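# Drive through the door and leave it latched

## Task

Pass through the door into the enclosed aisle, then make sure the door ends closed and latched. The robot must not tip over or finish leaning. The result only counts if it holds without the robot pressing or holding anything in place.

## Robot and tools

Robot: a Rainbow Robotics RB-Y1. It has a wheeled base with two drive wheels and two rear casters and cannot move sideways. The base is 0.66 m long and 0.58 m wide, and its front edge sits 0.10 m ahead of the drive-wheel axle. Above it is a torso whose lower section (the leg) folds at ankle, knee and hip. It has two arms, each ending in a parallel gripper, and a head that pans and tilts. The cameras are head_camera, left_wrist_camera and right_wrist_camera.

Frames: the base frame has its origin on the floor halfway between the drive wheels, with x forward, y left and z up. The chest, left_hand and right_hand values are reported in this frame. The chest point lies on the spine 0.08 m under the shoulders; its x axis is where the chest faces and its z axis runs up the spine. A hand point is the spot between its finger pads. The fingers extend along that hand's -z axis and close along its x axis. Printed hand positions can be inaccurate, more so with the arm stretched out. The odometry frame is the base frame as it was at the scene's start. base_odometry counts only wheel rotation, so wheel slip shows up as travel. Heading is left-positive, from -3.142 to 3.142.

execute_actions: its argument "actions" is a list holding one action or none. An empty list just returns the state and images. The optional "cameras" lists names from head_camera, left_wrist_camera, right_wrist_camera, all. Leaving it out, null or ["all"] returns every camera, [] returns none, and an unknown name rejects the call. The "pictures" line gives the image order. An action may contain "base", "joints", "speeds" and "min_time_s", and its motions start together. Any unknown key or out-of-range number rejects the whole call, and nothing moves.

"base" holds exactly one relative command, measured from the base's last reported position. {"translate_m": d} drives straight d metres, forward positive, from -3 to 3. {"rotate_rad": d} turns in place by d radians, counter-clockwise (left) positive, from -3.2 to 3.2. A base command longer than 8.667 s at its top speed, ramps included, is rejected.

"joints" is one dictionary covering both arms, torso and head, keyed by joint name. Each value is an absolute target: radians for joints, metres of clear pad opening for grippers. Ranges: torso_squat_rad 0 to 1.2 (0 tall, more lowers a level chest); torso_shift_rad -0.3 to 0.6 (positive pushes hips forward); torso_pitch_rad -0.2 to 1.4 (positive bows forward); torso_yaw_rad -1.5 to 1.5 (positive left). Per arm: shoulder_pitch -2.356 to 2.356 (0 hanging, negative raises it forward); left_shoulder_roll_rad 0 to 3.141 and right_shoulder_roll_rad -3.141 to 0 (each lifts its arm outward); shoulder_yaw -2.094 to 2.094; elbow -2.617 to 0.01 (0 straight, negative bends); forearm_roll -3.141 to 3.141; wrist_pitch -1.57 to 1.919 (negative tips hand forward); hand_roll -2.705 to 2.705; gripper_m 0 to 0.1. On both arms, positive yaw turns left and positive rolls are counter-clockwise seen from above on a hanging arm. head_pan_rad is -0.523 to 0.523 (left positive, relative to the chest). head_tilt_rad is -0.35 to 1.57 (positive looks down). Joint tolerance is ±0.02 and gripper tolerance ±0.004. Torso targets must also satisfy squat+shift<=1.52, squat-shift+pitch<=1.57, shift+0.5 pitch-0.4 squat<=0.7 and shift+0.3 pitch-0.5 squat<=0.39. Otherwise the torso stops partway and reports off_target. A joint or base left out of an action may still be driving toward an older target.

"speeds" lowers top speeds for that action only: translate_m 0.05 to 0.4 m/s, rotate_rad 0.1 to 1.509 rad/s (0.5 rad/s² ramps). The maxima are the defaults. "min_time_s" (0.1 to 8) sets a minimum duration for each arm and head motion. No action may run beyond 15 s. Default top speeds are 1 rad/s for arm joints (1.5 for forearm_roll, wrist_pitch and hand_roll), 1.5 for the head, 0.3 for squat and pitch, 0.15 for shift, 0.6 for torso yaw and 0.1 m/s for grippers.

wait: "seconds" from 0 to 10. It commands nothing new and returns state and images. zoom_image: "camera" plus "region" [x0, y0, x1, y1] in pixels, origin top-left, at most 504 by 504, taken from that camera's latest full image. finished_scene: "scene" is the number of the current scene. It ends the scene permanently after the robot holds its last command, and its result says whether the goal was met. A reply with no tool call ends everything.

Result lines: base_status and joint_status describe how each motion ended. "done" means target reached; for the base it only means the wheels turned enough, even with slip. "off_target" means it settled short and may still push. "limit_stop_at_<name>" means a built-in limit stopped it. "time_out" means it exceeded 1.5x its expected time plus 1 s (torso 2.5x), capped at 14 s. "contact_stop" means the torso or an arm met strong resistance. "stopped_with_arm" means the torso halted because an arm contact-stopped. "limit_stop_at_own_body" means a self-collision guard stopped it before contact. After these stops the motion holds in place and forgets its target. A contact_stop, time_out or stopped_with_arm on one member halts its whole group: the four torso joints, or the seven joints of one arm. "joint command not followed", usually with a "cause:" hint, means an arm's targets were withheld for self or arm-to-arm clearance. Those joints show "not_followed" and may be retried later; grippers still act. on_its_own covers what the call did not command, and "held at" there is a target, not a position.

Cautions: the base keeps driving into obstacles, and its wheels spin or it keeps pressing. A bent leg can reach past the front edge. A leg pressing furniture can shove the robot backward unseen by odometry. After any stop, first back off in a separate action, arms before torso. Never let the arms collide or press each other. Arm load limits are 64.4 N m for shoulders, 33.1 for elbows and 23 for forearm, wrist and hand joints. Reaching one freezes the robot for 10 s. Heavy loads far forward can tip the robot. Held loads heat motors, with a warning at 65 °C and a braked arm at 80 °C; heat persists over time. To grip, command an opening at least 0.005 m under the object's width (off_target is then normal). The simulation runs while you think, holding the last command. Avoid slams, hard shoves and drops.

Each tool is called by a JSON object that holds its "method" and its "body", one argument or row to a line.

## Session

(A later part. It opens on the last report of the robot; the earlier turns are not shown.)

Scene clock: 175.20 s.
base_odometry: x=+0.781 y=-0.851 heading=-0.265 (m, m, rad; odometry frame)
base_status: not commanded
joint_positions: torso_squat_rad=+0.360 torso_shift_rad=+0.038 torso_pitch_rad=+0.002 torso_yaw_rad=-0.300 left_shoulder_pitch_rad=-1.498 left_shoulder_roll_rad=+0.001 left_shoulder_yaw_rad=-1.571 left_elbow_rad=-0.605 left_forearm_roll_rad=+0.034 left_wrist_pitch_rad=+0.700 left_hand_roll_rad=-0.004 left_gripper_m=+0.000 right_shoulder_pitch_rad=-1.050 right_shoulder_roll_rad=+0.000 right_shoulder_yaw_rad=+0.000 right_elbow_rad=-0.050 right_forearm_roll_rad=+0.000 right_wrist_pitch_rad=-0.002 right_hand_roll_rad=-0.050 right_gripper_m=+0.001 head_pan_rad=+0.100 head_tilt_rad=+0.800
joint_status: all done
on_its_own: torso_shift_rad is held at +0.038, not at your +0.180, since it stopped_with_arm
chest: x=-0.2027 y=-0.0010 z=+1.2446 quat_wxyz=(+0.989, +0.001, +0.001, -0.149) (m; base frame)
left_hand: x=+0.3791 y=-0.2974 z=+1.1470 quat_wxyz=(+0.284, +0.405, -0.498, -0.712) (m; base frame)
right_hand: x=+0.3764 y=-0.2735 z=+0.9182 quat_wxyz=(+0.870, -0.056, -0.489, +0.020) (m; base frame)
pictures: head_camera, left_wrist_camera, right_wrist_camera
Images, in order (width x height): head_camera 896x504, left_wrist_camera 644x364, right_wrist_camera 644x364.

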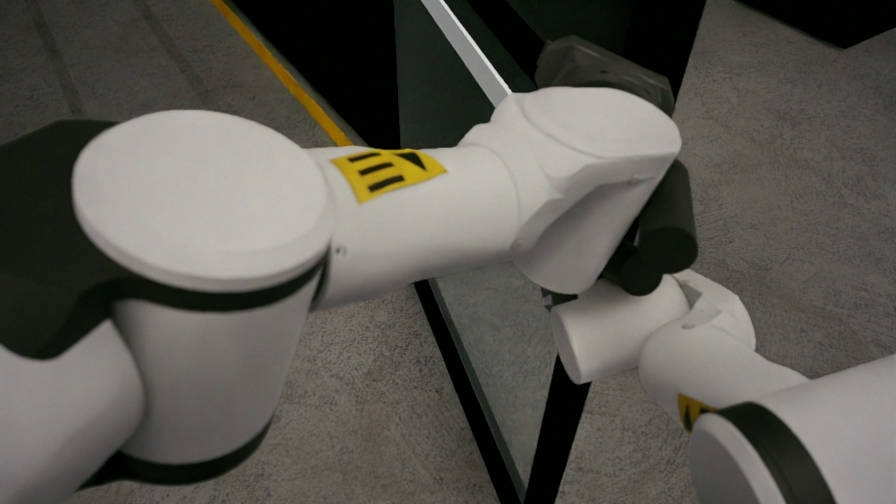

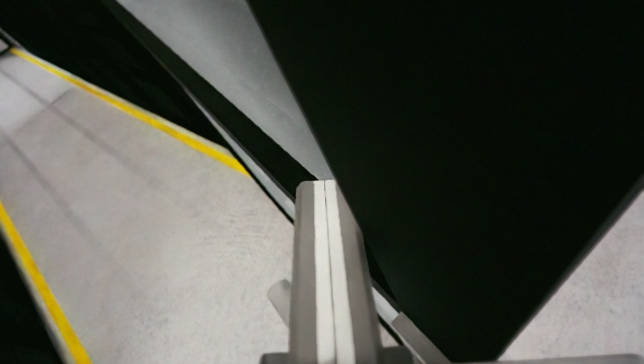

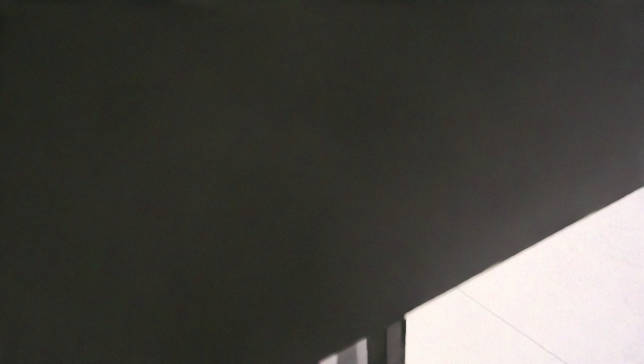

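{"method": "execute_actions", "body": {
  "actions": [
    {"joints":{"right_shoulder_yaw_rad":1.4,"right_elbow_rad":-0.22,"right_shoulder_pitch_rad":-1.0,"left_wrist_pitch_rad":0.6},"min_time_s":1.5}
  ],
  "cameras": []
}}

{"method": "execute_actions", "body": {
  "actions": [
    {"base":{"translate_m":0.09},"speeds":{"translate_m":0.06},"joints":{"left_elbow_rad":-0.96,"left_wrist_pitch_rad":0.96},"min_time_s":1.7}
  ]
}}

Scene clock: 177.80 s.
base_odometry: x=+0.781 y=-0.851 heading=-0.265 (m, m, rad; odometry frame)
base_status: not commanded
joint_positions: torso_squat_rad=+0.360 torso_shift_rad=+0.038 torso_pitch_rad=+0.002 torso_yaw_rad=-0.300 left_shoulder_pitch_rad=-1.498 left_shoulder_roll_rad=+0.002 left_shoulder_yaw_rad=-1.571 left_elbow_rad=-0.605 left_forearm_roll_rad=+0.034 left_wrist_pitch_rad=+0.601 left_hand_roll_rad=-0.004 left_gripper_m=-0.001 right_shoulder_pitch_rad=-1.000 right_shoulder_roll_rad=+0.000 right_shoulder_yaw_rad=+1.400 right_elbow_rad=-0.220 right_forearm_roll_rad=+0.000 right_wrist_pitch_rad=-0.002 right_hand_roll_rad=-0.050 right_gripper_m=+0.001 head_pan_rad=+0.100 head_tilt_rad=+0.800
joint_status: all done
on_its_own: torso_shift_rad is held at +0.038, not at your +0.180, since it stopped_with_arm
chest: x=-0.2026 y=-0.0010 z=+1.2446 quat_wxyz=(+0.989, +0.001, +0.001, -0.149) (m; base frame)
left_hand: x=+0.3674 y=-0.3146 z=+1.1408 quat_wxyz=(+0.260, +0.370, -0.512, -0.731) (m; base frame)
right_hand: x=+0.3483 y=-0.1738 z=+0.8719 quat_wxyz=(+0.642, -0.259, -0.375, +0.616) (m; base frame)
pictures: none
No camera images: the call's "cameras" was empty. Leave "cameras" out to get every camera's image.

Scene clock: 181.90 s.
base_odometry: x=+0.868 y=-0.875 heading=-0.265 (m, m, rad; odometry frame)
base_status: done
joint_positions: torso_squat_rad=+0.360 torso_shift_rad=+0.038 torso_pitch_rad=+0.003 torso_yaw_rad=-0.300 left_shoulder_pitch_rad=-1.497 left_shoulder_roll_rad=+0.006 left_shoulder_yaw_rad=-1.571 left_elbow_rad=-0.897 left_forearm_roll_rad=+0.034 left_wrist_pitch_rad=+0.874 left_hand_roll_rad=-0.004 left_gripper_m=+0.000 right_shoulder_pitch_rad=-1.000 right_shoulder_roll_rad=+0.000 right_shoulder_yaw_rad=+1.400 right_elbow_rad=-0.220 right_forearm_roll_rad=+0.000 right_wrist_pitch_rad=-0.002 right_hand_roll_rad=-0.050 right_gripper_m=+0.001 head_pan_rad=+0.100 head_tilt_rad=+0.800
joint_status: left_elbow_rad time_out (moved -0.292 of -0.355); left_wrist_pitch_rad time_out (moved +0.274 of +0.359)
on_its_own: torso_shift_rad is held at +0.038, not at your +0.180, since it stopped_with_arm; left_elbow_rad is held at -0.898, not at your -0.960, since a time_out; left_wrist_pitch_rad is held at +0.874, not at your +0.960, since a time_out
chest: x=-0.2024 y=-0.0009 z=+1.2446 quat_wxyz=(+0.989, +0.001, +0.001, -0.149) (m; base frame)
left_hand: x=+0.2955 y=-0.3365 z=+1.1278 quat_wxyz=(+0.255, +0.365, -0.509, -0.736) (m; base frame)
right_hand: x=+0.3484 y=-0.1738 z=+0.8717 quat_wxyz=(+0.642, -0.259, -0.375, +0.616) (m; base frame)
pictures: head_camera, left_wrist_camera, right_wrist_camera
joint command not followed: on one or more control steps a check withheld the commanded joint targets of the left arm, and it was not sent them on those steps.
cause: the commanded joint targets would bring a part of the robot too close to another arm (this arm's wrist and the other arm's forearm); next, command targets that bring no part of the robot closer to that arm.
Images, in order (width x height): head_camera 896x504, left_wrist_camera 644x364, right_wrist_camera 644x364.

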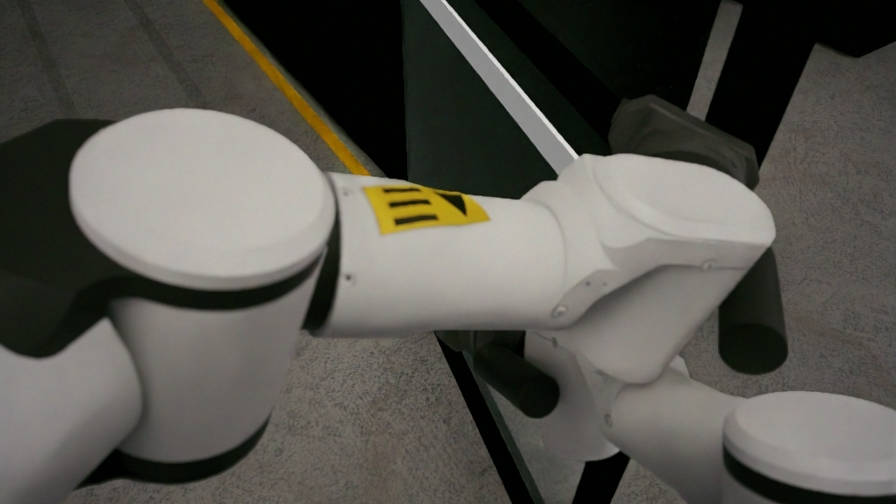

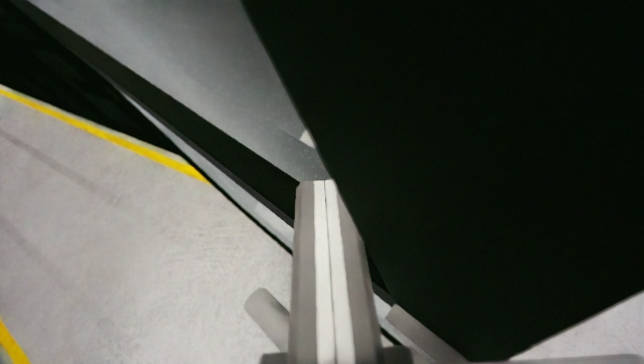

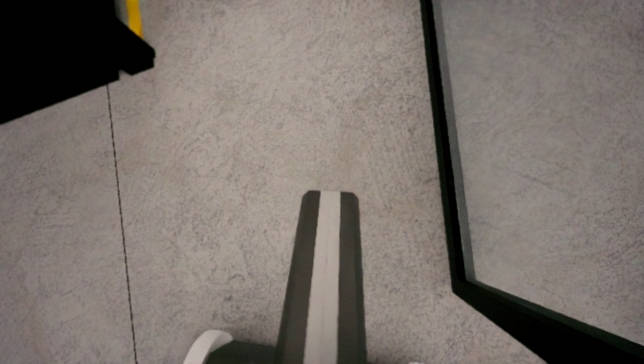

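{"method": "execute_actions", "body": {
  "actions": [
    {"joints":{"right_shoulder_roll_rad":-0.13,"left_shoulder_roll_rad":0.2},"min_time_s":1.5}
  ],
  "cameras": []
}}

{"method": "execute_actions", "body": {
  "actions": [
    {"joints":{"left_shoulder_roll_rad":0.5,"left_wrist_pitch_rad":0,"left_elbow_rad":-0.9,"left_shoulder_pitch_rad":-1.3}}
  ],
  "cameras": ["head_camera","right_wrist_camera"]
}}

Scene clock: 183.93 s.
base_odometry: x=+0.868 y=-0.875 heading=-0.265 (m, m, rad; odometry frame)
base_status: not commanded
joint_positions: torso_squat_rad=+0.360 torso_shift_rad=+0.038 torso_pitch_rad=+0.002 torso_yaw_rad=-0.300 left_shoulder_pitch_rad=-1.497 left_shoulder_roll_rad=+0.200 left_shoulder_yaw_rad=-1.571 left_elbow_rad=-0.898 left_forearm_roll_rad=+0.034 left_wrist_pitch_rad=+0.874 left_hand_roll_rad=-0.004 left_gripper_m=+0.000 right_shoulder_pitch_rad=-1.001 right_shoulder_roll_rad=-0.128 right_shoulder_yaw_rad=+1.400 right_elbow_rad=-0.221 right_forearm_roll_rad=+0.000 right_wrist_pitch_rad=-0.003 right_hand_roll_rad=-0.050 right_gripper_m=+0.000 head_pan_rad=+0.100 head_tilt_rad=+0.800
joint_status: all done
on_its_own: torso_shift_rad is held at +0.038, not at your +0.180, since it stopped_with_arm; left_elbow_rad is held at -0.898, not at your -0.960, since a time_out; left_wrist_pitch_rad is held at +0.874, not at your +0.960, since a time_out
chest: x=-0.2026 y=-0.0010 z=+1.2446 quat_wxyz=(+0.989, +0.001, +0.001, -0.149) (m; base frame)
left_hand: x=+0.3986 y=-0.2497 z=+1.1633 quat_wxyz=(+0.304, +0.433, -0.485, -0.696) (m; base frame)
right_hand: x=+0.3542 y=-0.2698 z=+0.8822 quat_wxyz=(+0.658, -0.306, -0.343, +0.596) (m; base frame)
pictures: none
No camera images: the call's "cameras" was empty. Leave "cameras" out to get every camera's image.

Scene clock: 185.40 s.
base_odometry: x=+0.868 y=-0.875 heading=-0.265 (m, m, rad; odometry frame)
base_status: not commanded
joint_positions: torso_squat_rad=+0.360 torso_shift_rad=+0.038 torso_pitch_rad=+0.002 torso_yaw_rad=-0.300 left_shoulder_pitch_rad=-1.300 left_shoulder_roll_rad=+0.500 left_shoulder_yaw_rad=-1.571 left_elbow_rad=-0.900 left_forearm_roll_rad=+0.034 left_wrist_pitch_rad=+0.000 left_hand_roll_rad=-0.004 left_gripper_m=+0.000 right_shoulder_pitch_rad=-1.001 right_shoulder_roll_rad=-0.128 right_shoulder_yaw_rad=+1.400 right_elbow_rad=-0.221 right_forearm_roll_rad=+0.000 right_wrist_pitch_rad=-0.003 right_hand_roll_rad=-0.050 right_gripper_m=+0.000 head_pan_rad=+0.100 head_tilt_rad=+0.800
joint_status: all done
on_its_own: torso_shift_rad is held at +0.038, not at your +0.180, since it stopped_with_arm
chest: x=-0.2025 y=-0.0010 z=+1.2446 quat_wxyz=(+0.989, +0.001, +0.001, -0.149) (m; base frame)
left_hand: x=+0.4000 y=-0.1869 z=+1.0563 quat_wxyz=(+0.222, +0.171, -0.511, -0.813) (m; base frame)
right_hand: x=+0.3543 y=-0.2700 z=+0.8823 quat_wxyz=(+0.658, -0.307, -0.343, +0.596) (m; base frame)
pictures: head_camera, right_wrist_camera
Images, in order (width x height): head_camera 896x504, right_wrist_camera 644x364.

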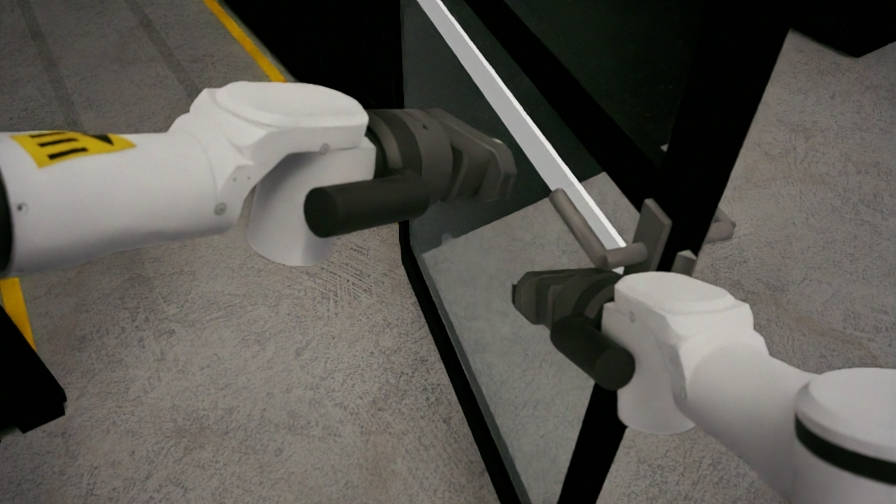

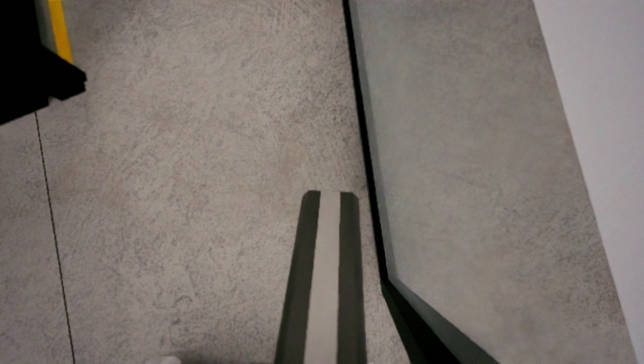

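{"method": "execute_actions", "body": {
  "actions": [
    {"joints":{"left_shoulder_pitch_rad":-1.6,"left_elbow_rad":-0.7}}
  ],
  "cameras": []
}}

{"method": "execute_actions", "body": {
  "actions": [
    {"joints":{"left_shoulder_roll_rad":0.15},"min_time_s":2}
  ]
}}

Scene clock: 186.63 s.
base_odometry: x=+0.868 y=-0.875 heading=-0.265 (m, m, rad; odometry frame)
base_status: not commanded
joint_positions: torso_squat_rad=+0.360 torso_shift_rad=+0.038 torso_pitch_rad=+0.002 torso_yaw_rad=-0.300 left_shoulder_pitch_rad=-1.600 left_shoulder_roll_rad=+0.500 left_shoulder_yaw_rad=-1.571 left_elbow_rad=-0.700 left_forearm_roll_rad=+0.034 left_wrist_pitch_rad=+0.000 left_hand_roll_rad=-0.004 left_gripper_m=+0.000 right_shoulder_pitch_rad=-1.001 right_shoulder_roll_rad=-0.128 right_shoulder_yaw_rad=+1.400 right_elbow_rad=-0.221 right_forearm_roll_rad=+0.000 right_wrist_pitch_rad=-0.003 right_hand_roll_rad=-0.050 right_gripper_m=+0.000 head_pan_rad=+0.100 head_tilt_rad=+0.800
joint_status: all done
on_its_own: torso_shift_rad is held at +0.038, not at your +0.180, since it stopped_with_arm
chest: x=-0.2025 y=-0.0010 z=+1.2446 quat_wxyz=(+0.989, +0.001, +0.001, -0.149) (m; base frame)
left_hand: x=+0.4771 y=-0.2013 z=+1.2681 quat_wxyz=(+0.173, +0.318, -0.565, -0.741) (m; base frame)
right_hand: x=+0.3543 y=-0.2700 z=+0.8823 quat_wxyz=(+0.658, -0.307, -0.343, +0.596) (m; base frame)
pictures: none
No camera images: the call's "cameras" was empty. Leave "cameras" out to get every camera's image.

Scene clock: 188.93 s.
base_odometry: x=+0.868 y=-0.875 heading=-0.265 (m, m, rad; odometry frame)
base_status: not commanded
joint_positions: torso_squat_rad=+0.360 torso_shift_rad=+0.038 torso_pitch_rad=+0.002 torso_yaw_rad=-0.300 left_shoulder_pitch_rad=-1.600 left_shoulder_roll_rad=+0.152 left_shoulder_yaw_rad=-1.571 left_elbow_rad=-0.699 left_forearm_roll_rad=+0.034 left_wrist_pitch_rad=+0.000 left_hand_roll_rad=-0.004 left_gripper_m=+0.000 right_shoulder_pitch_rad=-1.000 right_shoulder_roll_rad=-0.130 right_shoulder_yaw_rad=+1.400 right_elbow_rad=-0.220 right_forearm_roll_rad=+0.000 right_wrist_pitch_rad=-0.002 right_hand_roll_rad=-0.050 right_gripper_m=+0.000 head_pan_rad=+0.100 head_tilt_rad=+0.800
joint_status: all done
on_its_own: torso_shift_rad is held at +0.038, not at your +0.180, since it stopped_with_arm
chest: x=-0.2026 y=-0.0009 z=+1.2446 quat_wxyz=(+0.989, +0.001, +0.001, -0.149) (m; base frame)
left_hand: x=+0.3028 y=-0.3709 z=+1.1866 quat_wxyz=(+0.074, +0.184, -0.583, -0.788) (m; base frame)
right_hand: x=+0.3539 y=-0.2719 z=+0.8820 quat_wxyz=(+0.659, -0.308, -0.342, +0.595) (m; base frame)
pictures: head_camera, left_wrist_camera, right_wrist_camera
Images, in order (width x height): head_camera 896x504, left_wrist_camera 644x364, right_wrist_camera 644x364.

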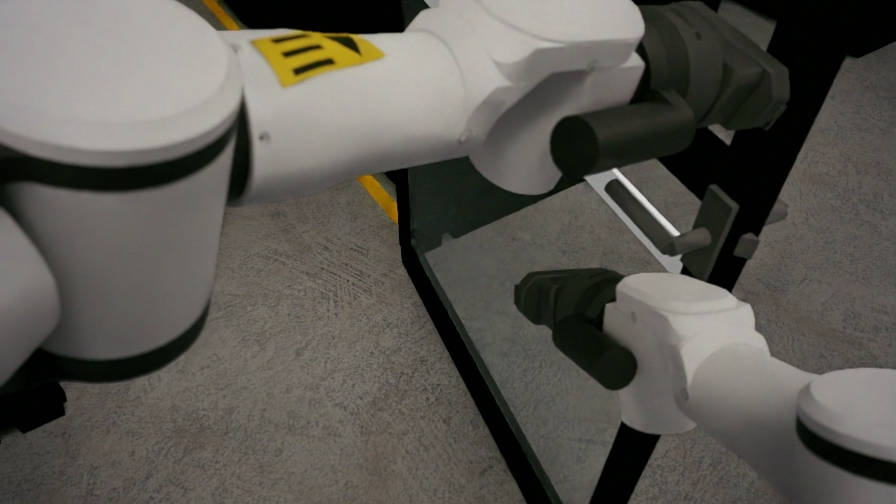

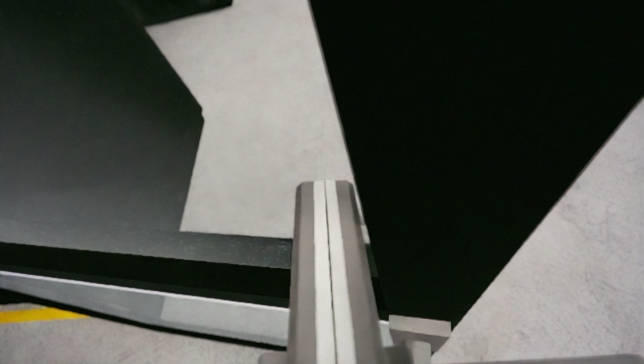

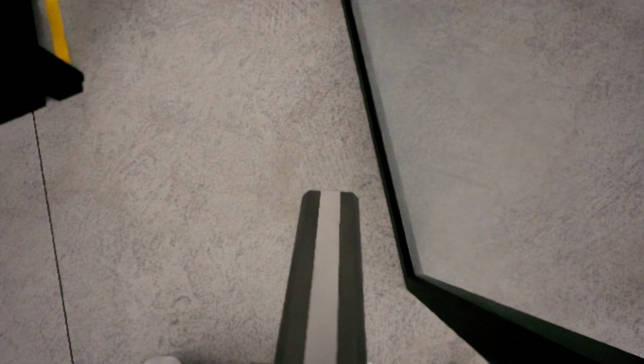

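{"method": "execute_actions", "body": {
  "actions": [
    {"base":{"translate_m":0.1},"speeds":{"translate_m":0.05},"joints":{"right_shoulder_pitch_rad":0.1,"right_shoulder_roll_rad":-0.08,"right_shoulder_yaw_rad":0,"head_tilt_rad":1.0}}
  ],
  "cameras": ["head_camera","left_wrist_camera"]
}}

Scene clock: 191.73 s.
base_odometry: x=+0.964 y=-0.901 heading=-0.266 (m, m, rad; odometry frame)
base_status: done
joint_positions: torso_squat_rad=+0.360 torso_shift_rad=+0.038 torso_pitch_rad=+0.002 torso_yaw_rad=-0.300 left_shoulder_pitch_rad=-1.600 left_shoulder_roll_rad=+0.151 left_shoulder_yaw_rad=-1.571 left_elbow_rad=-0.700 left_forearm_roll_rad=+0.034 left_wrist_pitch_rad=+0.000 left_hand_roll_rad=-0.004 left_gripper_m=+0.000 right_shoulder_pitch_rad=+0.100 right_shoulder_roll_rad=-0.080 right_shoulder_yaw_rad=+0.000 right_elbow_rad=-0.220 right_forearm_roll_rad=+0.000 right_wrist_pitch_rad=-0.002 right_hand_roll_rad=-0.050 right_gripper_m=+0.000 head_pan_rad=+0.100 head_tilt_rad=+1.000
joint_status: all done
on_its_own: torso_shift_rad is held at +0.038, not at your +0.180, since it stopped_with_arm
chest: x=-0.2027 y=-0.0009 z=+1.2446 quat_wxyz=(+0.989, +0.001, +0.001, -0.149) (m; base frame)
left_hand: x=+0.3018 y=-0.3715 z=+1.1863 quat_wxyz=(+0.074, +0.184, -0.583, -0.788) (m; base frame)
right_hand: x=-0.2554 y=-0.2804 z=+0.5627 quat_wxyz=(+0.980, -0.049, -0.056, -0.184) (m; base frame)
pictures: head_camera, left_wrist_camera
Images, in order (width x height): head_camera 896x504, left_wrist_camera 644x364.

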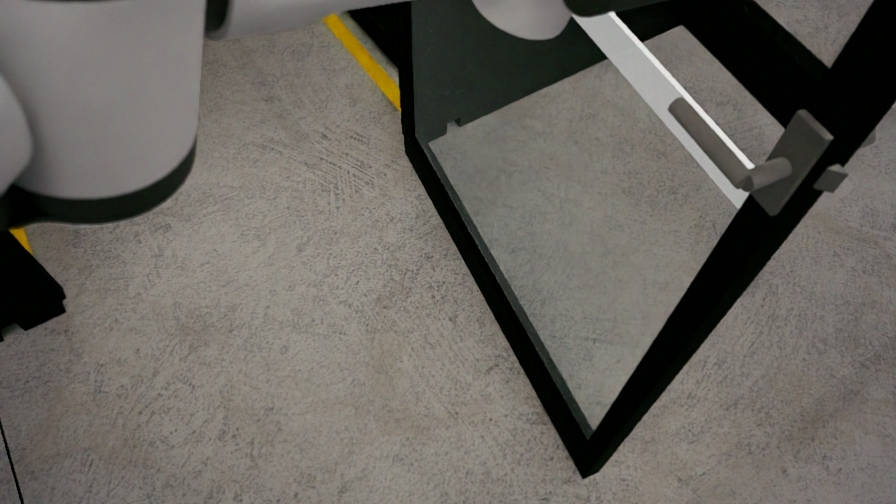

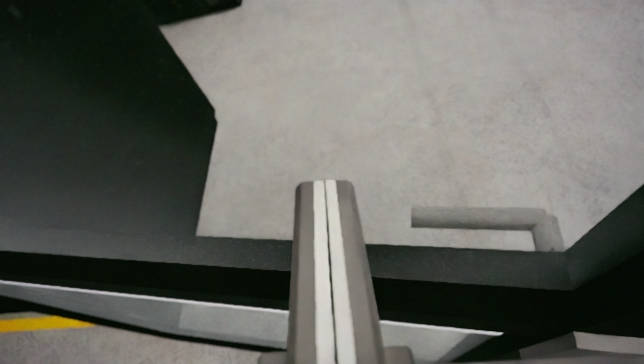

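{"method": "execute_actions", "body": {
  "actions": [
    {"base":{"translate_m":0.2},"speeds":{"translate_m":0.1},"joints":{"left_shoulder_roll_rad":0.2},"min_time_s":2}
  ],
  "cameras": []
}}

{"method": "execute_actions", "body": {
  "actions": [
    {"base":{"rotate_rad":0.15},"joints":{"left_shoulder_roll_rad":0.1},"min_time_s":1.1}
  ],
  "cameras": ["head_camera","left_wrist_camera"]
}}

Scene clock: 194.80 s.
base_odometry: x=+1.157 y=-0.954 heading=-0.267 (m, m, rad; odometry frame)
base_status: done
joint_positions: torso_squat_rad=+0.360 torso_shift_rad=+0.038 torso_pitch_rad=+0.002 torso_yaw_rad=-0.300 left_shoulder_pitch_rad=-1.599 left_shoulder_roll_rad=+0.200 left_shoulder_yaw_rad=-1.571 left_elbow_rad=-0.700 left_forearm_roll_rad=+0.034 left_wrist_pitch_rad=+0.000 left_hand_roll_rad=-0.004 left_gripper_m=+0.000 right_shoulder_pitch_rad=+0.100 right_shoulder_roll_rad=-0.080 right_shoulder_yaw_rad=+0.000 right_elbow_rad=-0.220 right_forearm_roll_rad=+0.000 right_wrist_pitch_rad=-0.002 right_hand_roll_rad=-0.050 right_gripper_m=+0.000 head_pan_rad=+0.100 head_tilt_rad=+1.000
joint_status: all done
on_its_own: torso_shift_rad is held at +0.038, not at your +0.180, since it stopped_with_arm
chest: x=-0.2026 y=-0.0009 z=+1.2446 quat_wxyz=(+0.989, +0.001, +0.001, -0.149) (m; base frame)
left_hand: x=+0.3306 y=-0.3512 z=+1.1969 quat_wxyz=(+0.088, +0.203, -0.581, -0.783) (m; base frame)
right_hand: x=-0.2553 y=-0.2804 z=+0.5627 quat_wxyz=(+0.980, -0.049, -0.056, -0.184) (m; base frame)
pictures: none
No camera images: the call's "cameras" was empty. Leave "cameras" out to get every camera's image.

Scene clock: 196.20 s.
base_odometry: x=+1.157 y=-0.954 heading=-0.117 (m, m, rad; odometry frame)
base_status: done
joint_positions: torso_squat_rad=+0.360 torso_shift_rad=+0.038 torso_pitch_rad=+0.002 torso_yaw_rad=-0.300 left_shoulder_pitch_rad=-1.600 left_shoulder_roll_rad=+0.102 left_shoulder_yaw_rad=-1.571 left_elbow_rad=-0.700 left_forearm_roll_rad=+0.034 left_wrist_pitch_rad=+0.000 left_hand_roll_rad=-0.004 left_gripper_m=+0.000 right_shoulder_pitch_rad=+0.100 right_shoulder_roll_rad=-0.080 right_shoulder_yaw_rad=+0.000 right_elbow_rad=-0.220 right_forearm_roll_rad=+0.000 right_wrist_pitch_rad=-0.002 right_hand_roll_rad=-0.050 right_gripper_m=+0.000 head_pan_rad=+0.100 head_tilt_rad=+1.000
joint_status: all done
on_its_own: torso_shift_rad is held at +0.038, not at your +0.180, since it stopped_with_arm
chest: x=-0.2026 y=-0.0009 z=+1.2446 quat_wxyz=(+0.989, +0.001, +0.001, -0.149) (m; base frame)
left_hand: x=+0.2728 y=-0.3899 z=+1.1761 quat_wxyz=(+0.060, +0.165, -0.584, -0.793) (m; base frame)
right_hand: x=-0.2554 y=-0.2804 z=+0.5627 quat_wxyz=(+0.980, -0.049, -0.056, -0.184) (m; base frame)
pictures: head_camera, left_wrist_camera
Images, in order (width x height): head_camera 896x504, left_wrist_camera 644x364.

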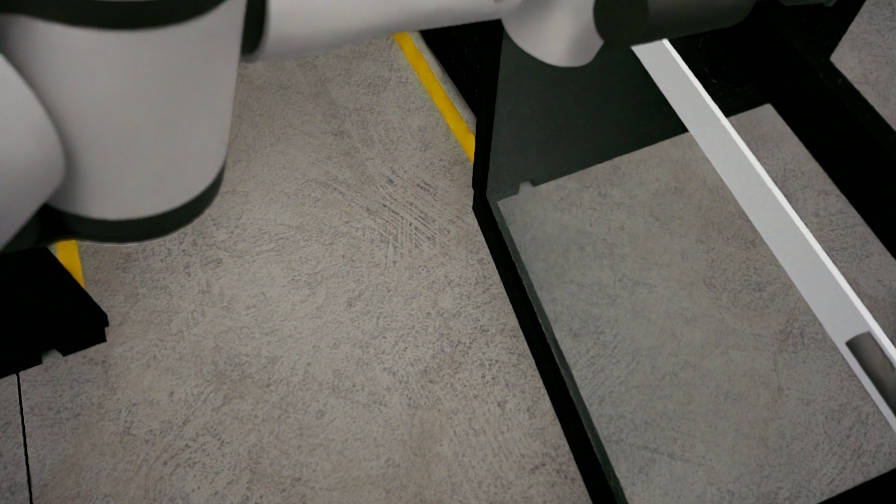

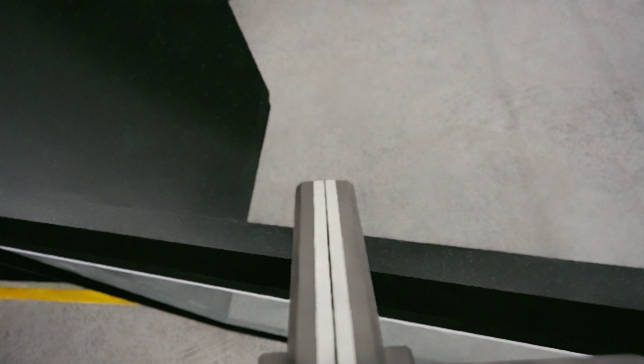

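{"method": "execute_actions", "body": {
  "actions": [
    {"base":{"rotate_rad":0.21}}
  ],
  "cameras": []
}}

{"method": "execute_actions", "body": {
  "actions": [
    {"joints":{"torso_yaw_rad":-0.47,"head_pan_rad":-0.2,"right_shoulder_roll_rad":-0.04}}
  ],
  "cameras": []
}}

{"method": "execute_actions", "body": {
  "actions": [
    {"base":{"translate_m":0.2},"speeds":{"translate_m":0.12}}
  ]
}}

Scene clock: 198.23 s.
base_odometry: x=+1.157 y=-0.954 heading=+0.092 (m, m, rad; odometry frame)
base_status: done
joint_positions: torso_squat_rad=+0.360 torso_shift_rad=+0.038 torso_pitch_rad=+0.002 torso_yaw_rad=-0.300 left_shoulder_pitch_rad=-1.599 left_shoulder_roll_rad=+0.101 left_shoulder_yaw_rad=-1.571 left_elbow_rad=-0.699 left_forearm_roll_rad=+0.034 left_wrist_pitch_rad=+0.000 left_hand_roll_rad=-0.004 left_gripper_m=+0.000 right_shoulder_pitch_rad=+0.100 right_shoulder_roll_rad=-0.080 right_shoulder_yaw_rad=+0.000 right_elbow_rad=-0.220 right_forearm_roll_rad=+0.000 right_wrist_pitch_rad=-0.002 right_hand_roll_rad=-0.050 right_gripper_m=+0.000 head_pan_rad=+0.100 head_tilt_rad=+1.000
joint_status: not commanded
on_its_own: torso_shift_rad is held at +0.038, not at your +0.180, since it stopped_with_arm
chest: x=-0.2026 y=-0.0009 z=+1.2446 quat_wxyz=(+0.989, +0.001, +0.001, -0.149) (m; base frame)
left_hand: x=+0.2726 y=-0.3900 z=+1.1759 quat_wxyz=(+0.060, +0.165, -0.584, -0.793) (m; base frame)
right_hand: x=-0.2553 y=-0.2804 z=+0.5627 quat_wxyz=(+0.980, -0.049, -0.056, -0.184) (m; base frame)
pictures: none
No camera images: the call's "cameras" was empty. Leave "cameras" out to get every camera's image.

Scene clock: 199.27 s.
base_odometry: x=+1.157 y=-0.954 heading=+0.092 (m, m, rad; odometry frame)
base_status: not commanded
joint_positions: torso_squat_rad=+0.360 torso_shift_rad=+0.038 torso_pitch_rad=+0.003 torso_yaw_rad=-0.327 left_shoulder_pitch_rad=-1.599 left_shoulder_roll_rad=+0.102 left_shoulder_yaw_rad=-1.571 left_elbow_rad=-0.699 left_forearm_roll_rad=+0.034 left_wrist_pitch_rad=+0.000 left_hand_roll_rad=-0.004 left_gripper_m=+0.000 right_shoulder_pitch_rad=+0.100 right_shoulder_roll_rad=-0.040 right_shoulder_yaw_rad=+0.000 right_elbow_rad=-0.220 right_forearm_roll_rad=+0.000 right_wrist_pitch_rad=-0.002 right_hand_roll_rad=-0.050 right_gripper_m=+0.000 head_pan_rad=-0.200 head_tilt_rad=+1.000
joint_status: torso_yaw_rad contact_stop (moved -0.027 of -0.170); the others done
on_its_own: torso_shift_rad is held at +0.038, not at your +0.180, since it stopped_with_arm; torso_yaw_rad is held at -0.327, not at your -0.470, since a contact_stop
chest: x=-0.2021 y=-0.0008 z=+1.2446 quat_wxyz=(+0.987, +0.000, +0.002, -0.163) (m; base frame)
left_hand: x=+0.2627 y=-0.4024 z=+1.1754 quat_wxyz=(+0.049, +0.157, -0.586, -0.794) (m; base frame)
right_hand: x=-0.2524 y=-0.2504 z=+0.5609 quat_wxyz=(+0.977, -0.030, -0.059, -0.200) (m; base frame)
pictures: none
No camera images: the call's "cameras" was empty. Leave "cameras" out to get every camera's image.

not run: a stop came earlier in this reply.

{"method": "execute_actions", "body": {
  "actions": [
    {"joints":{"left_shoulder_roll_rad":0.0,"left_elbow_rad":-0.6,"head_pan_rad":-0.5},"min_time_s":1.2}
  ]
}}

Scene clock: 200.87 s.
base_odometry: x=+1.157 y=-0.954 heading=+0.092 (m, m, rad; odometry frame)
base_status: not commanded
joint_positions: torso_squat_rad=+0.360 torso_shift_rad=+0.038 torso_pitch_rad=+0.003 torso_yaw_rad=-0.327 left_shoulder_pitch_rad=-1.599 left_shoulder_roll_rad=+0.003 left_shoulder_yaw_rad=-1.571 left_elbow_rad=-0.599 left_forearm_roll_rad=+0.034 left_wrist_pitch_rad=+0.001 left_hand_roll_rad=-0.004 left_gripper_m=-0.001 right_shoulder_pitch_rad=+0.100 right_shoulder_roll_rad=-0.040 right_shoulder_yaw_rad=+0.000 right_elbow_rad=-0.220 right_forearm_roll_rad=+0.000 right_wrist_pitch_rad=-0.002 right_hand_roll_rad=-0.050 right_gripper_m=+0.000 head_pan_rad=-0.500 head_tilt_rad=+1.000
joint_status: all done
on_its_own: torso_shift_rad is held at +0.038, not at your +0.180, since it stopped_with_arm; torso_yaw_rad is held at -0.327, not at your -0.470, since a contact_stop
chest: x=-0.2021 y=-0.0008 z=+1.2446 quat_wxyz=(+0.987, +0.000, +0.002, -0.163) (m; base frame)
left_hand: x=+0.2458 y=-0.4209 z=+1.1670 quat_wxyz=(+0.050, +0.157, -0.586, -0.793) (m; base frame)
right_hand: x=-0.2524 y=-0.2504 z=+0.5609 quat_wxyz=(+0.977, -0.030, -0.059, -0.200) (m; base frame)
pictures: head_camera, left_wrist_camera, right_wrist_camera
Images, in order (width x height): head_camera 896x504, left_wrist_camera 644x364, right_wrist_camera 644x364.

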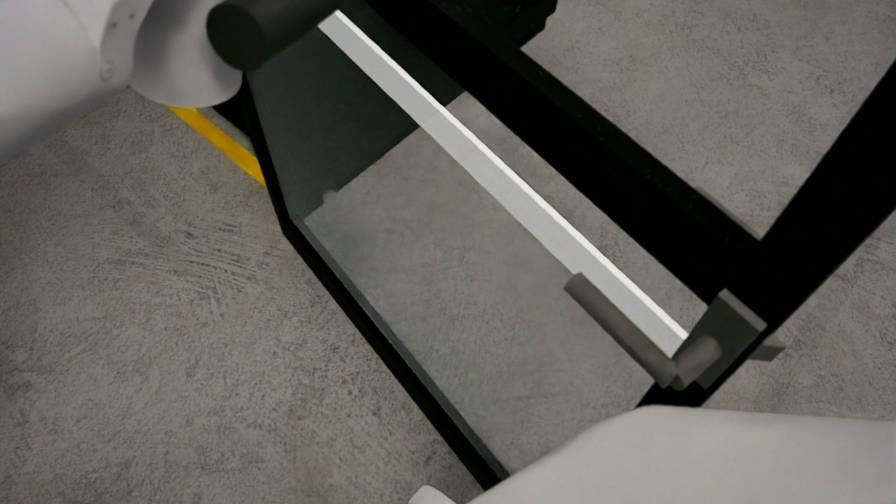

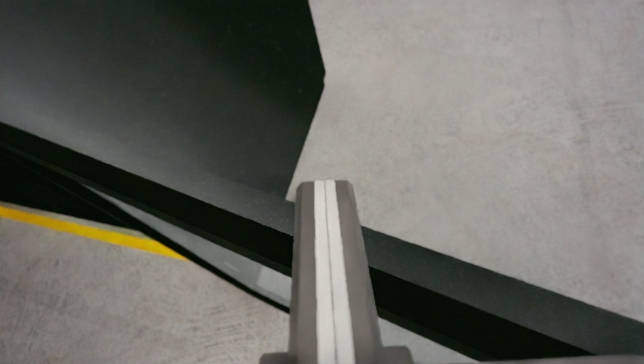

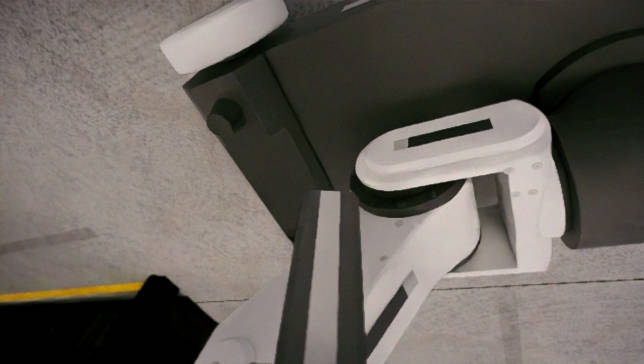

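{"method": "execute_actions", "body": {
  "actions": [
    {"joints":{"left_shoulder_roll_rad":0.4,"torso_yaw_rad":-0.7,"head_pan_rad":-0.1},"min_time_s":0.75}
  ],
  "cameras": ["head_camera"]
}}

{"method": "execute_actions", "body": {
  "actions": [
    {"joints":{"left_shoulder_roll_rad":0.15,"left_elbow_rad":-0.4},"min_time_s":1.5}
  ],
  "cameras": ["head_camera"]
}}

Scene clock: 202.97 s.
base_odometry: x=+1.157 y=-0.954 heading=+0.093 (m, m, rad; odometry frame)
base_status: not commanded
joint_positions: torso_squat_rad=+0.360 torso_shift_rad=+0.038 torso_pitch_rad=+0.003 torso_yaw_rad=-0.622 left_shoulder_pitch_rad=-1.599 left_shoulder_roll_rad=+0.402 left_shoulder_yaw_rad=-1.571 left_elbow_rad=-0.599 left_forearm_roll_rad=+0.034 left_wrist_pitch_rad=+0.001 left_hand_roll_rad=-0.004 left_gripper_m=+0.000 right_shoulder_pitch_rad=+0.100 right_shoulder_roll_rad=-0.040 right_shoulder_yaw_rad=+0.000 right_elbow_rad=-0.220 right_forearm_roll_rad=+0.000 right_wrist_pitch_rad=-0.002 right_hand_roll_rad=-0.050 right_gripper_m=+0.000 head_pan_rad=-0.100 head_tilt_rad=+1.000
joint_status: torso_yaw_rad contact_stop (moved -0.295 of -0.373); the others done
on_its_own: torso_shift_rad is held at +0.038, not at your +0.180, since it stopped_with_arm; torso_yaw_rad is held at -0.622, not at your -0.700, since a contact_stop
chest: x=-0.2018 y=-0.0008 z=+1.2446 quat_wxyz=(+0.952, +0.000, +0.002, -0.306) (m; base frame)
left_hand: x=+0.3661 y=-0.4256 z=+1.2578 quat_wxyz=(+0.054, +0.224, -0.609, -0.759) (m; base frame)
right_hand: x=-0.3232 y=-0.2255 z=+0.5612 quat_wxyz=(+0.937, -0.039, -0.053, -0.342) (m; base frame)
pictures: head_camera
Images, in order (width x height): head_camera 896x504.

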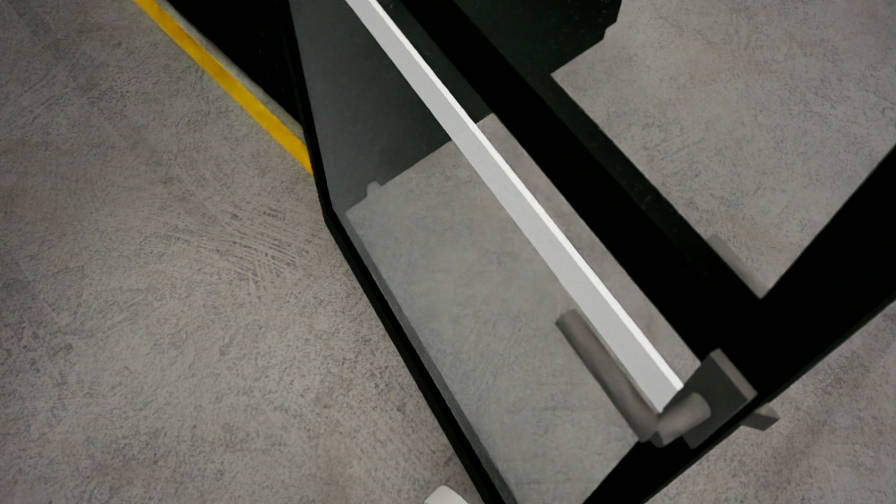

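not run: a stop came earlier in this reply.

{"method": "execute_actions", "body": {
  "actions": [
    {"joints":{"left_shoulder_roll_rad":0.1,"left_elbow_rad":-0.5},"min_time_s":2}
  ],
  "cameras": ["head_camera"]
}}

{"method": "execute_actions", "body": {
  "actions": [
    {"base":{"translate_m":0.3},"speeds":{"translate_m":0.12}}
  ],
  "cameras": ["head_camera","left_wrist_camera"]
}}

Scene clock: 205.40 s.
base_odometry: x=+1.157 y=-0.954 heading=+0.093 (m, m, rad; odometry frame)
base_status: not commanded
joint_positions: torso_squat_rad=+0.360 torso_shift_rad=+0.038 torso_pitch_rad=+0.004 torso_yaw_rad=-0.622 left_shoulder_pitch_rad=-1.599 left_shoulder_roll_rad=+0.102 left_shoulder_yaw_rad=-1.571 left_elbow_rad=-0.499 left_forearm_roll_rad=+0.034 left_wrist_pitch_rad=+0.000 left_hand_roll_rad=-0.004 left_gripper_m=+0.000 right_shoulder_pitch_rad=+0.100 right_shoulder_roll_rad=-0.040 right_shoulder_yaw_rad=+0.000 right_elbow_rad=-0.220 right_forearm_roll_rad=+0.000 right_wrist_pitch_rad=-0.002 right_hand_roll_rad=-0.050 right_gripper_m=+0.000 head_pan_rad=-0.100 head_tilt_rad=+1.000
joint_status: all done
on_its_own: torso_shift_rad is held at +0.038, not at your +0.180, since it stopped_with_arm; torso_yaw_rad is held at -0.622, not at your -0.700, since a contact_stop
chest: x=-0.2018 y=-0.0007 z=+1.2446 quat_wxyz=(+0.952, +0.000, +0.002, -0.306) (m; base frame)
left_hand: x=+0.2196 y=-0.5081 z=+1.2009 quat_wxyz=(-0.007, +0.147, -0.609, -0.779) (m; base frame)
right_hand: x=-0.3232 y=-0.2255 z=+0.5613 quat_wxyz=(+0.937, -0.039, -0.053, -0.342) (m; base frame)
pictures: head_camera
Images, in order (width x height): head_camera 896x504.

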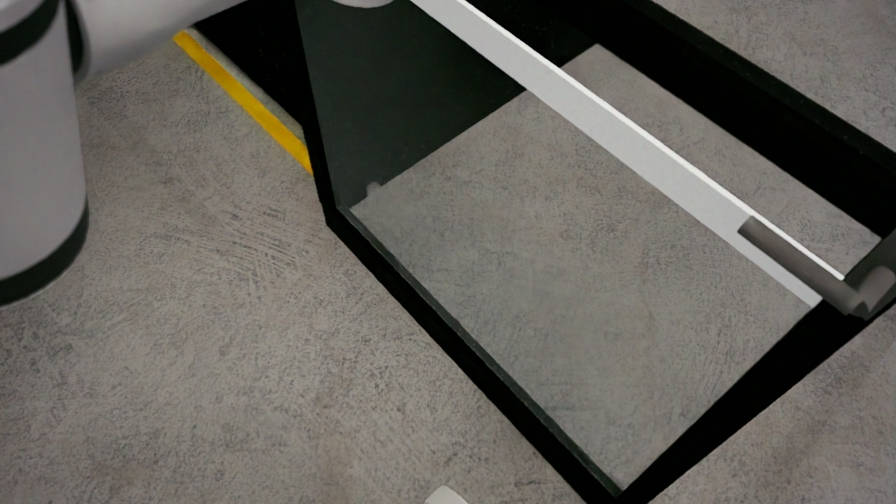

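Scene clock: 208.80 s.
base_odometry: x=+1.456 y=-0.926 heading=+0.094 (m, m, rad; odometry frame)
base_status: done
joint_positions: torso_squat_rad=+0.360 torso_shift_rad=+0.038 torso_pitch_rad=+0.003 torso_yaw_rad=-0.622 left_shoulder_pitch_rad=-1.599 left_shoulder_roll_rad=+0.101 left_shoulder_yaw_rad=-1.571 left_elbow_rad=-0.500 left_forearm_roll_rad=+0.034 left_wrist_pitch_rad=+0.000 left_hand_roll_rad=-0.004 left_gripper_m=+0.000 right_shoulder_pitch_rad=+0.100 right_shoulder_roll_rad=-0.040 right_shoulder_yaw_rad=+0.000 right_elbow_rad=-0.220 right_forearm_roll_rad=+0.000 right_wrist_pitch_rad=-0.002 right_hand_roll_rad=-0.050 right_gripper_m=+0.000 head_pan_rad=-0.100 head_tilt_rad=+1.000
joint_status: not commanded
on_its_own: torso_shift_rad is held at +0.038, not at your +0.180, since it stopped_with_arm; torso_yaw_rad is held at -0.622, not at your -0.700, since a contact_stop
chest: x=-0.2019 y=-0.0007 z=+1.2446 quat_wxyz=(+0.952, +0.000, +0.002, -0.306) (m; base frame)
left_hand: x=+0.2185 y=-0.5083 z=+1.2005 quat_wxyz=(-0.008, +0.146, -0.609, -0.779) (m; base frame)
right_hand: x=-0.3231 y=-0.2256 z=+0.5612 quat_wxyz=(+0.937, -0.039, -0.053, -0.342) (m; base frame)
pictures: head_camera, left_wrist_camera
Images, in order (width x height): head_camera 896x504, left_wrist_camera 644x364.

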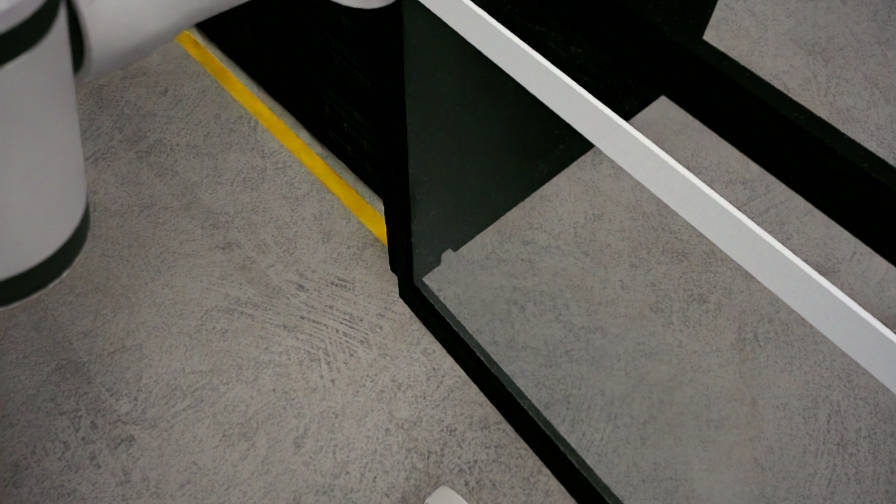

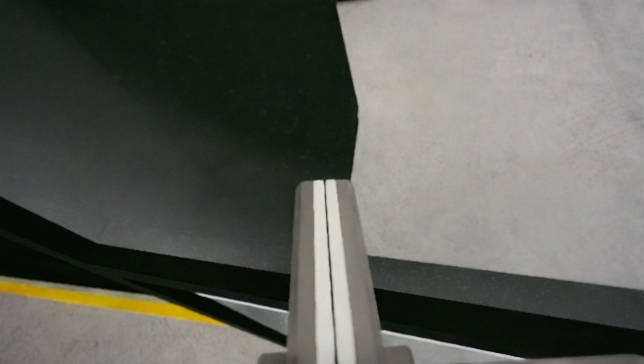

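{"method": "execute_actions", "body": {
  "actions": [
    {"base":{"translate_m":0.4},"speeds":{"translate_m":0.12},"joints":{"left_elbow_rad":-1.5,"left_shoulder_roll_rad":0.3,"head_pan_rad":0.5,"head_tilt_rad":0.7},"min_time_s":3.5}
  ]
}}

Scene clock: 213.23 s.
base_odometry: x=+1.854 y=-0.888 heading=+0.095 (m, m, rad; odometry frame)
base_status: done
joint_positions: torso_squat_rad=+0.360 torso_shift_rad=+0.038 torso_pitch_rad=+0.004 torso_yaw_rad=-0.622 left_shoulder_pitch_rad=-1.599 left_shoulder_roll_rad=+0.300 left_shoulder_yaw_rad=-1.572 left_elbow_rad=-1.502 left_forearm_roll_rad=+0.034 left_wrist_pitch_rad=-0.001 left_hand_roll_rad=-0.004 left_gripper_m=-0.001 right_shoulder_pitch_rad=+0.100 right_shoulder_roll_rad=-0.040 right_shoulder_yaw_rad=+0.000 right_elbow_rad=-0.220 right_forearm_roll_rad=+0.000 right_wrist_pitch_rad=-0.002 right_hand_roll_rad=-0.050 right_gripper_m=+0.000 head_pan_rad=+0.500 head_tilt_rad=+0.700
joint_status: all done
on_its_own: torso_shift_rad is held at +0.038, not at your +0.180, since it stopped_with_arm; torso_yaw_rad is held at -0.622, not at your -0.700, since a contact_stop
chest: x=-0.2016 y=-0.0004 z=+1.2447 quat_wxyz=(+0.952, +0.000, +0.002, -0.306) (m; base frame)
left_hand: x=-0.1100 y=-0.4122 z=+1.1503 quat_wxyz=(-0.244, -0.170, -0.548, -0.782) (m; base frame)
right_hand: x=-0.3231 y=-0.2256 z=+0.5614 quat_wxyz=(+0.937, -0.039, -0.053, -0.342) (m; base frame)
pictures: head_camera, left_wrist_camera, right_wrist_camera
Images, in order (width x height): head_camera 896x504, left_wrist_camera 644x364, right_wrist_camera 644x364.

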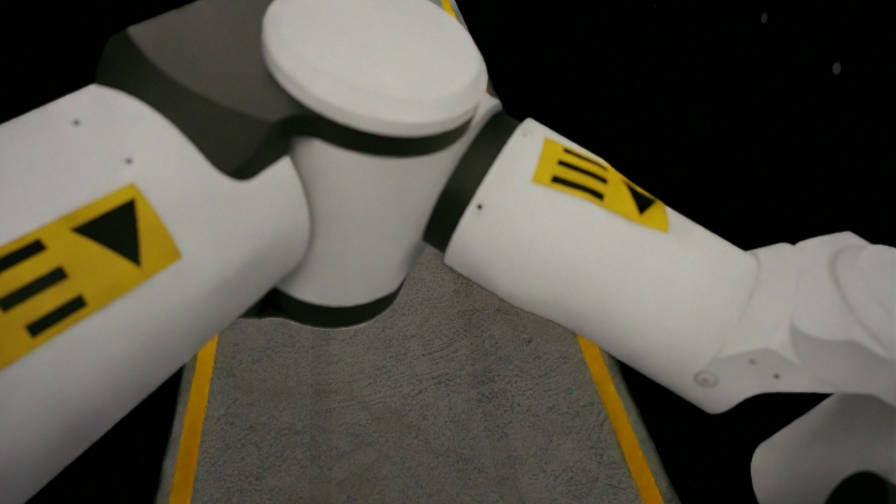

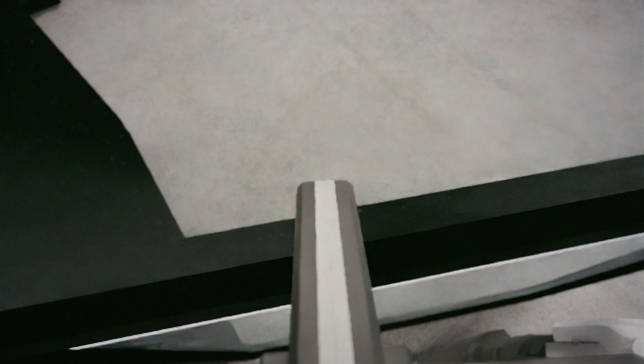

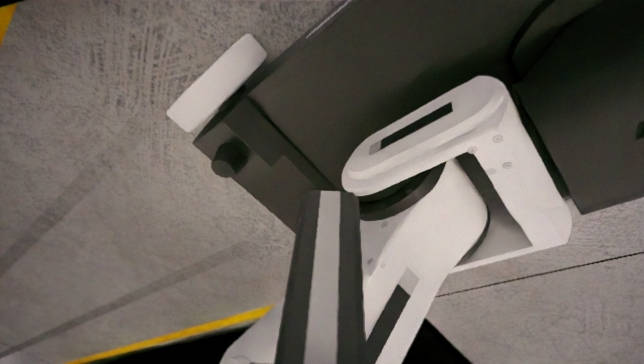

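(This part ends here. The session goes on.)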